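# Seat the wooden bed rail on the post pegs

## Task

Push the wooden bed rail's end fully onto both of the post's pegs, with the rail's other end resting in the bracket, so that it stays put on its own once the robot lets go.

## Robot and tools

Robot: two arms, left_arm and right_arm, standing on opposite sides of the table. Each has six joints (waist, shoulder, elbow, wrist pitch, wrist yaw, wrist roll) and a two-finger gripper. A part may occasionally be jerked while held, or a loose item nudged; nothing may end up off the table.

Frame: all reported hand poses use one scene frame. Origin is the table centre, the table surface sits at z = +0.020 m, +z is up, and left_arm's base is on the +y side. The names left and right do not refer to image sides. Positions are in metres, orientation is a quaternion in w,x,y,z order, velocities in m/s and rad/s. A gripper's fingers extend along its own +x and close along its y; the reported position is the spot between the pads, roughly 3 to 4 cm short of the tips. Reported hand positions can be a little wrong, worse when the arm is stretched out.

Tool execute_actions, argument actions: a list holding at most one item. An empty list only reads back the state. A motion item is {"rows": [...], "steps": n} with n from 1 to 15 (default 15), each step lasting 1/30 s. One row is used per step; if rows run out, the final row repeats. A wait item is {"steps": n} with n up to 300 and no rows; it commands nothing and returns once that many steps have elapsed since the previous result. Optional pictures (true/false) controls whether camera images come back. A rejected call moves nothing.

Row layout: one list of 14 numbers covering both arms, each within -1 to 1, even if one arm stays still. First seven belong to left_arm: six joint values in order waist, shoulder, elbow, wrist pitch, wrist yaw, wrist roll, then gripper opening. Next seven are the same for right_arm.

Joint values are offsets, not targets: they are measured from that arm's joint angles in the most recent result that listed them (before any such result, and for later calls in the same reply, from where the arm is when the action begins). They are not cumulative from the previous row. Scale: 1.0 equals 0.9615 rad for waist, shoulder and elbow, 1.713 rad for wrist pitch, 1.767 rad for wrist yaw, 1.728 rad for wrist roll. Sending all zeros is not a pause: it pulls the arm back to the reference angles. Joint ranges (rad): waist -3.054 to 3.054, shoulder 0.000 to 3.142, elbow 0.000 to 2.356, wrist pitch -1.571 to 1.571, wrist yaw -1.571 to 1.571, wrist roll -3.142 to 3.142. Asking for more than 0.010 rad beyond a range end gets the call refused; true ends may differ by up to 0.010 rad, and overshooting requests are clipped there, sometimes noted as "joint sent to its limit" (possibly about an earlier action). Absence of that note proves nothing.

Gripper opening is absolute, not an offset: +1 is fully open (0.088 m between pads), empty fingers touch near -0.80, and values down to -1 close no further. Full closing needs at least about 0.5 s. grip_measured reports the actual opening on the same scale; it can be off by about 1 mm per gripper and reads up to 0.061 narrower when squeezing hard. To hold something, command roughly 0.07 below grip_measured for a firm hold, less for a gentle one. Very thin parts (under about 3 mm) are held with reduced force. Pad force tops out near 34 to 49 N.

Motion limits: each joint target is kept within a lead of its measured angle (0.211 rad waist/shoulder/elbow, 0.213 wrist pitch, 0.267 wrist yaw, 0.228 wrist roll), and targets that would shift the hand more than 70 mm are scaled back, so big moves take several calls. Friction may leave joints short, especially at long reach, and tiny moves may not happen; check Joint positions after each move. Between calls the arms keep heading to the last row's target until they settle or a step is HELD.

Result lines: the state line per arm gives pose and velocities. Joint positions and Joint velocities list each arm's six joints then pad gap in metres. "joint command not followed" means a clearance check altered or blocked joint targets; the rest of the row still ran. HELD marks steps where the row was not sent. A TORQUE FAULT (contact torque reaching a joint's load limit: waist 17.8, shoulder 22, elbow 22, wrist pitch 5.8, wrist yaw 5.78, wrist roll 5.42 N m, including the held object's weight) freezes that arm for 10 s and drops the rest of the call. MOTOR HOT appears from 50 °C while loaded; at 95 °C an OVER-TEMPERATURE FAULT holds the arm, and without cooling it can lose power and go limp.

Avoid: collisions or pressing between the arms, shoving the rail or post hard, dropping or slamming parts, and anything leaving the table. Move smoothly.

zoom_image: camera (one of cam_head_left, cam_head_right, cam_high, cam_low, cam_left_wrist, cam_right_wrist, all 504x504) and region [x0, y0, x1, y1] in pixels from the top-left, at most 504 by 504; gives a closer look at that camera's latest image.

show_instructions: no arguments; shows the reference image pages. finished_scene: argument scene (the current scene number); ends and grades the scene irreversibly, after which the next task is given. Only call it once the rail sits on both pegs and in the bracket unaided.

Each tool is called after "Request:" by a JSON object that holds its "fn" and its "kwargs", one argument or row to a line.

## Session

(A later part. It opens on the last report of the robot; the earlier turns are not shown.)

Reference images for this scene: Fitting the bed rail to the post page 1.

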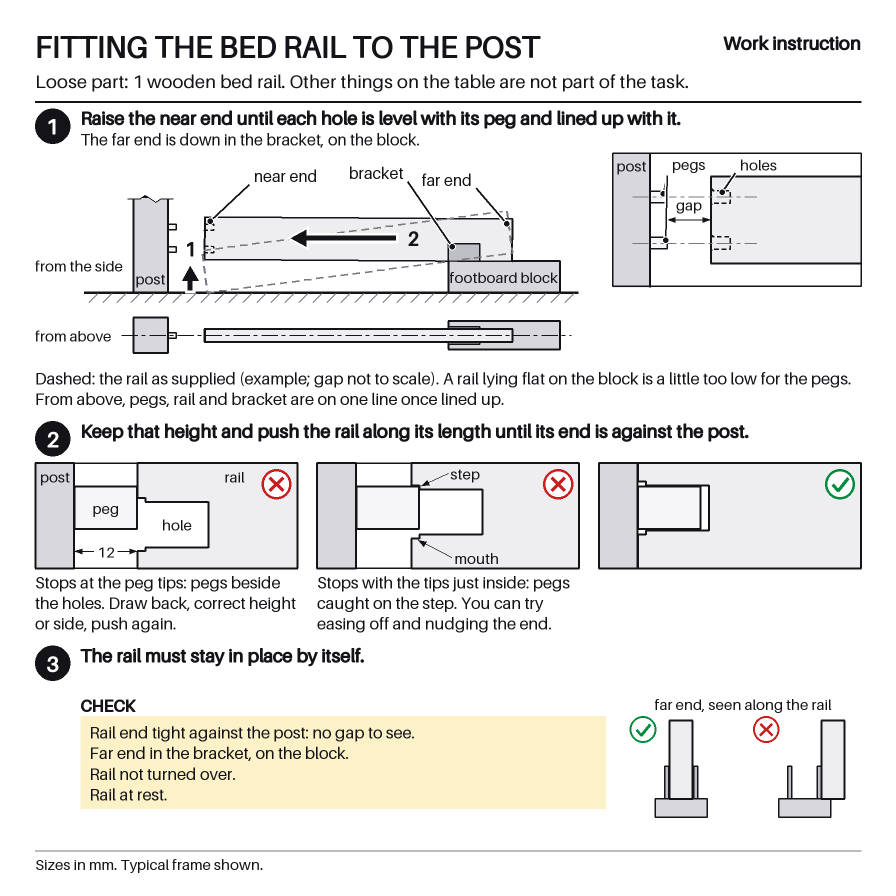

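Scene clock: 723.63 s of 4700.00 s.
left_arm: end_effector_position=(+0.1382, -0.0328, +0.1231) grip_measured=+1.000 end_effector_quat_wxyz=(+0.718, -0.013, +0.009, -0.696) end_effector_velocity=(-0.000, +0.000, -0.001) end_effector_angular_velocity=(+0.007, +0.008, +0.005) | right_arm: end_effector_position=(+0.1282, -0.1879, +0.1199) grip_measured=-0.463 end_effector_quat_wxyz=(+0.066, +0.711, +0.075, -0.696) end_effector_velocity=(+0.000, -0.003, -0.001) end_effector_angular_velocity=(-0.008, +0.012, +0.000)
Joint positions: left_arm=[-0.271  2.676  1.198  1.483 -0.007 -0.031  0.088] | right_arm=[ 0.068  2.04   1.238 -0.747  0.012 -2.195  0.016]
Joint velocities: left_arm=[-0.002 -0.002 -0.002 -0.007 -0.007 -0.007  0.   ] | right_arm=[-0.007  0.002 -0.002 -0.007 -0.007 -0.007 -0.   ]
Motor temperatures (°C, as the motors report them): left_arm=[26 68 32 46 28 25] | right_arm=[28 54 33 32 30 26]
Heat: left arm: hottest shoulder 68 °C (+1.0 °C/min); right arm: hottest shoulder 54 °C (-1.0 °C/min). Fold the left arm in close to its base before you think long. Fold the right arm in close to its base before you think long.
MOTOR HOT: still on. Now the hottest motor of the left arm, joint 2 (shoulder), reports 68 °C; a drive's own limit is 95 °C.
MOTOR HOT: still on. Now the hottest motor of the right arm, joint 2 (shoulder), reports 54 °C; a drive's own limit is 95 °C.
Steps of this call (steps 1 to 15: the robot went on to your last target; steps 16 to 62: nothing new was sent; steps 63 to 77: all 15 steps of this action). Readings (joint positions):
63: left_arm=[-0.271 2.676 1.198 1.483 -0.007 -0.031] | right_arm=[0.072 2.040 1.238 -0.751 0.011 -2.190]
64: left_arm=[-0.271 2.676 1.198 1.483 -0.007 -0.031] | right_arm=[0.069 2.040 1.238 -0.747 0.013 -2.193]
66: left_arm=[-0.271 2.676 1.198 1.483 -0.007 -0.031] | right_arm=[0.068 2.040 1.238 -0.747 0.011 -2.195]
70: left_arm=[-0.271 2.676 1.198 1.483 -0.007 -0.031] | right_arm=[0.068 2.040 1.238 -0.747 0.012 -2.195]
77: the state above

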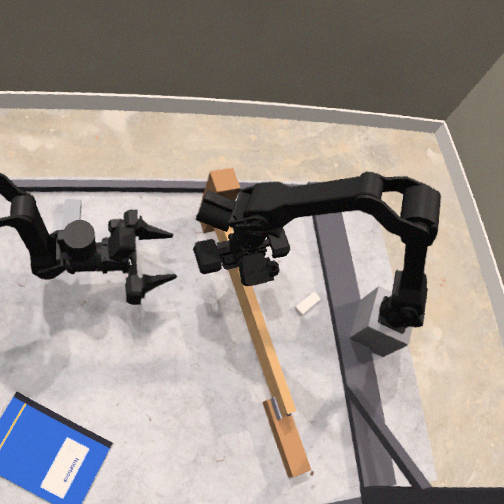

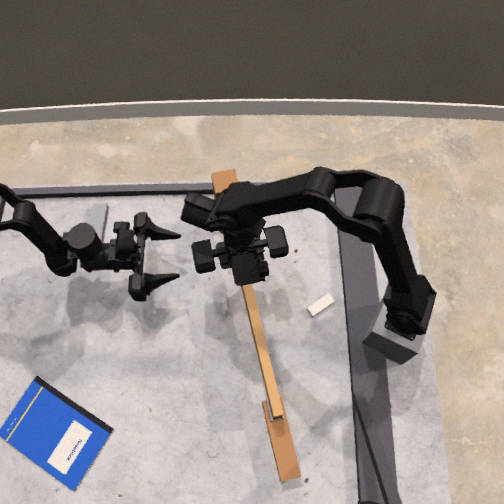

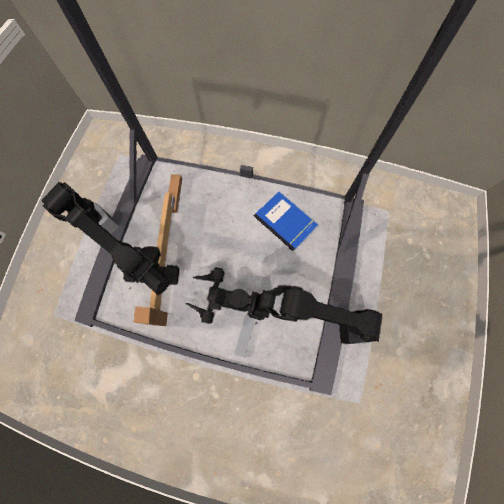

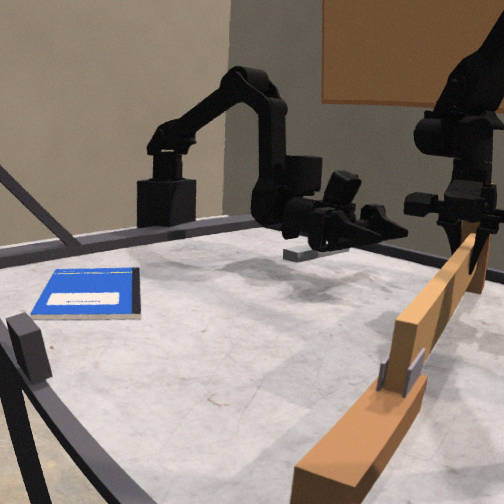

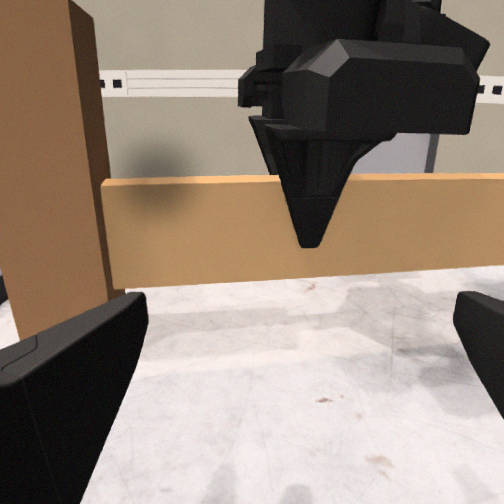

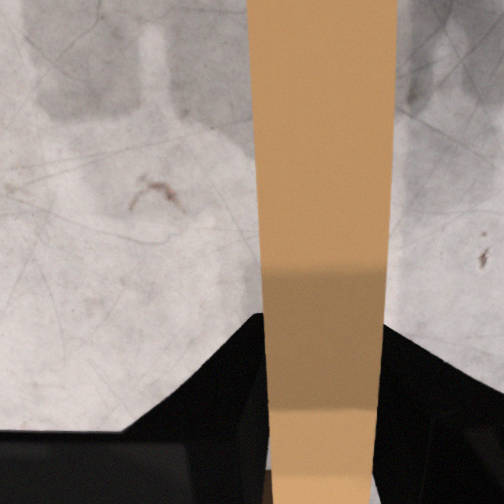

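Fully in. Release and lift.

Request:
{"fn": "execute_actions", "kwargs": {
  "actions": [
    {"rows":[[0,0,0,0,0,0,1,0,0,0,0,0,0,-0.6],[0,0,0,0,0,0,1,0,0,0,0,0,0,1]],"steps":15}
  ],
  "pictures": false
}}

Request:
{"fn": "execute_actions", "kwargs": {
  "actions": [
    {"rows":[[0,0,0,0,0,0,1,0,-0.3,0.1,0,0,0,1]],"steps":15}
  ],
  "pictures": false
}}

Request:
{"fn": "execute_actions", "kwargs": {
  "actions": [
    {"steps":30}
  ]
}}

Scene clock: 727.70 s of 4700.00 s.
left_arm: end_effector_position=(+0.1382, -0.0328, +0.1231) grip_measured=+1.000 end_effector_quat_wxyz=(+0.718, -0.013, +0.009, -0.696) end_effector_velocity=(-0.002, -0.001, +0.000) end_effector_angular_velocity=(+0.002, +0.007, -0.010) | right_arm: end_effector_position=(+0.1289, -0.1881, +0.1199) grip_measured=+0.979 end_effector_quat_wxyz=(+0.066, +0.712, +0.075, -0.695) end_effector_velocity=(-0.001, -0.002, +0.000) end_effector_angular_velocity=(-0.004, +0.010, +0.005)
Joint positions: left_arm=[-0.271  2.676  1.198  1.483 -0.007 -0.031  0.088] | right_arm=[ 0.067  2.04   1.238 -0.746  0.015 -2.196  0.087]
Joint velocities: left_arm=[-0.002 -0.002  0.002 -0.007  0.007 -0.007  0.   ] | right_arm=[-0.002 -0.002 -0.002 -0.007 -0.007 -0.007  0.026]
Motor temperatures (°C, as the motors report them): left_arm=[26 68 32 46 28 25] | right_arm=[28 54 33 32 31 26]
Heat: left arm: hottest shoulder 68 °C (+1.0 °C/min); right arm: hottest shoulder 54 °C (-1.0 °C/min). Fold the left arm in close to its base before you think long. Fold the right arm in close to its base before you think long.
MOTOR HOT: still on. Now the hottest motor of the left arm, joint 2 (shoulder), reports 68 °C; a drive's own limit is 95 °C.
MOTOR HOT: still on. Now the hottest motor of the right arm, joint 2 (shoulder), reports 54 °C; a drive's own limit is 95 °C.
Steps of this call (steps 1 to 15: the robot went on to your last target; steps 16 to 90: nothing new was sent; then 0.57 s passed at rest; steps 91 to 105: all 15 steps of this action). Readings (joint positions):
91: left_arm=[-0.271 2.676 1.198 1.483 -0.007 -0.031] | right_arm=[0.070 2.040 1.238 -0.747 0.013 -2.196]
92: left_arm=[-0.271 2.676 1.198 1.483 -0.007 -0.031] | right_arm=[0.071 2.040 1.238 -0.745 0.017 -2.196]
94: left_arm=[-0.271 2.676 1.198 1.483 -0.007 -0.031] | right_arm=[0.069 2.040 1.238 -0.746 0.023 -2.196]
98: left_arm=[-0.271 2.676 1.198 1.483 -0.007 -0.031] | right_arm=[0.067 2.040 1.238 -0.746 0.018 -2.196]
105: the state above

Scene clock: 728.20 s of 4700.00 s.
left_arm: end_effector_position=(+0.1382, -0.0328, +0.1231) grip_measured=+1.000 end_effector_quat_wxyz=(+0.718, -0.013, +0.009, -0.696) end_effector_velocity=(-0.000, +0.002, -0.005) end_effector_angular_velocity=(+0.017, +0.008, +0.005) | right_arm: end_effector_position=(+0.1476, -0.1469, +0.2547) grip_measured=+1.000 end_effector_quat_wxyz=(-0.056, +0.766, +0.191, -0.611) end_effector_velocity=(-0.001, -0.003, -0.002) end_effector_angular_velocity=(-0.010, +0.008, +0.007)
Joint positions: left_arm=[-0.271  2.676  1.198  1.483 -0.007 -0.031  0.088] | right_arm=[ 0.067  1.747  1.338 -0.746  0.015 -2.196  0.088]
Joint velocities: left_arm=[-0.002  0.002 -0.007 -0.007 -0.007 -0.007  0.   ] | right_arm=[-0.002 -0.002 -0.007 -0.007 -0.007 -0.007  0.   ]
Motor temperatures (°C, as the motors report them): left_arm=[26 68 32 46 28 25] | right_arm=[28 54 33 32 30 26]
Heat: left arm: hottest shoulder 68 °C (+1.0 °C/min); right arm: hottest shoulder 54 °C (-1.0 °C/min). Fold the left arm in close to its base before you think long. Fold the right arm in close to its base before you think long.
MOTOR HOT: still on. Now the hottest motor of the left arm, joint 2 (shoulder), reports 68 °C; a drive's own limit is 95 °C.
MOTOR HOT: still on. Now the hottest motor of the right arm, joint 2 (shoulder), reports 54 °C; a drive's own limit is 95 °C.
Steps of this call (steps 1 to 15: all 15 steps of this action). Readings (joint positions):
1: left_arm=[-0.271 2.676 1.198 1.483 -0.007 -0.031] | right_arm=[0.067 2.024 1.243 -0.747 0.015 -2.196]
2: left_arm=[-0.271 2.676 1.198 1.483 -0.007 -0.031] | right_arm=[0.067 2.005 1.246 -0.750 0.015 -2.196]
4: left_arm=[-0.271 2.676 1.198 1.483 -0.007 -0.031] | right_arm=[0.067 1.943 1.263 -0.750 0.015 -2.196]
8: left_arm=[-0.271 2.676 1.198 1.483 -0.007 -0.031] | right_arm=[0.067 1.798 1.316 -0.744 0.015 -2.196]
15: the state above

Scene clock: 729.20 s of 4700.00 s.
left_arm: end_effector_position=(+0.1382, -0.0328, +0.1231) grip_measured=+1.000 end_effector_quat_wxyz=(+0.718, -0.013, +0.009, -0.696) end_effector_velocity=(-0.000, +0.001, -0.004) end_effector_angular_velocity=(+0.012, +0.022, +0.005) | right_arm: end_effector_position=(+0.1476, -0.1469, +0.2547) grip_measured=+1.000 end_effector_quat_wxyz=(-0.056, +0.766, +0.191, -0.611) end_effector_velocity=(-0.002, +0.002, +0.001) end_effector_angular_velocity=(+0.008, +0.000, +0.012)
Joint positions: left_arm=[-0.271  2.676  1.198  1.483 -0.007 -0.031  0.088] | right_arm=[ 0.067  1.747  1.338 -0.746  0.015 -2.196  0.088]
Joint velocities: left_arm=[-0.002  0.002 -0.002 -0.007 -0.007 -0.022  0.   ] | right_arm=[ 0.002 -0.002 -0.002  0.007 -0.007 -0.007  0.   ]
Motor temperatures (°C, as the motors report them): left_arm=[26 68 32 46 28 25] | right_arm=[28 54 33 32 30 26]
Heat: left arm: hottest shoulder 68 °C (+1.0 °C/min); right arm: hottest shoulder 54 °C (-1.0 °C/min). Fold the left arm in close to its base before you think long. Fold the right arm in close to its base before you think long.
MOTOR HOT: still on. Now the hottest motor of the left arm, joint 2 (shoulder), reports 68 °C; a drive's own limit is 95 °C.
MOTOR HOT: still on. Now the hottest motor of the right arm, joint 2 (shoulder), reports 54 °C; a drive's own limit is 95 °C.
Steps of this call (steps 1 to 15: the robot went on to your last target; steps 16 to 30: nothing new was sent). Readings (joint positions):
1: left_arm=[-0.271 2.676 1.198 1.483 -0.007 -0.031] | right_arm=[0.067 1.747 1.338 -0.746 0.015 -2.196]
2: left_arm=[-0.271 2.676 1.198 1.483 -0.007 -0.031] | right_arm=[0.067 1.747 1.338 -0.746 0.015 -2.196]
4: left_arm=[-0.271 2.676 1.198 1.483 -0.007 -0.031] | right_arm=[0.067 1.747 1.338 -0.746 0.015 -2.196]
8: left_arm=[-0.271 2.676 1.198 1.483 -0.007 -0.031] | right_arm=[0.067 1.747 1.338 -0.746 0.015 -2.196]
30: the state above
All arms were judged still, so your last target was given up. Only a new action makes them travel on or press farther. Fingers that are still opening or closing keep moving.

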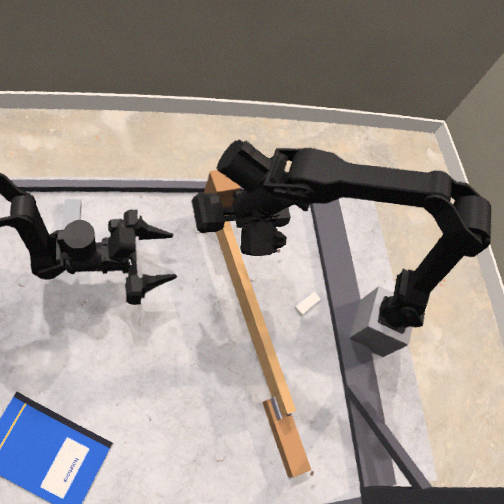

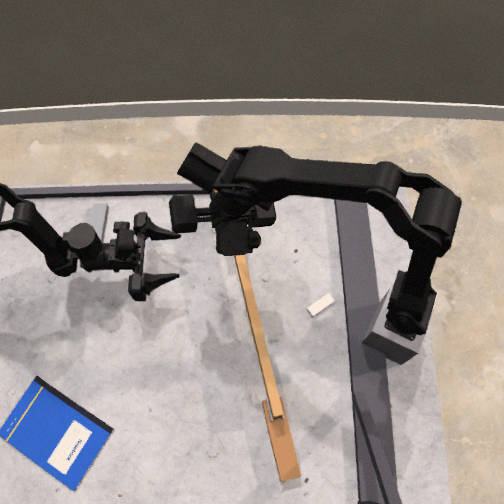

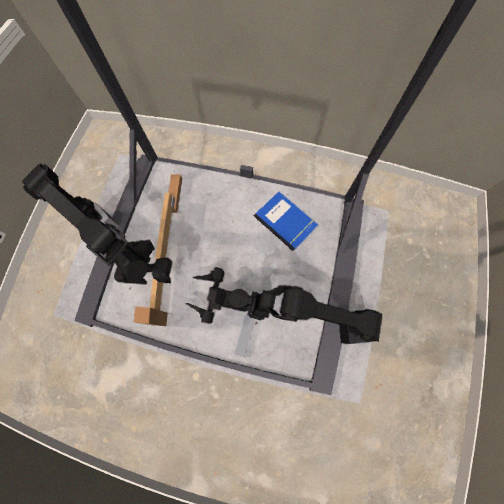

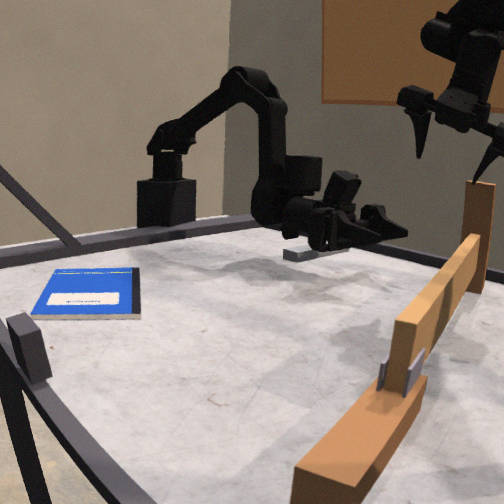

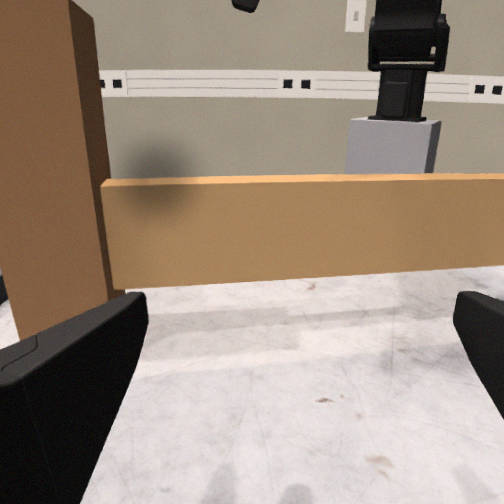

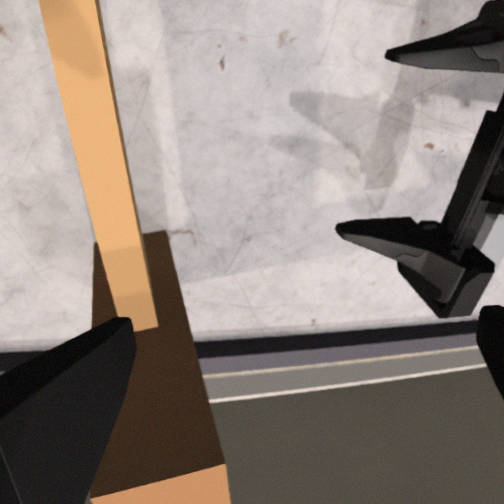

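Request:
{"fn": "finished_scene", "kwargs": {
  "scene": 2
}}

The scene is finished: the task was done.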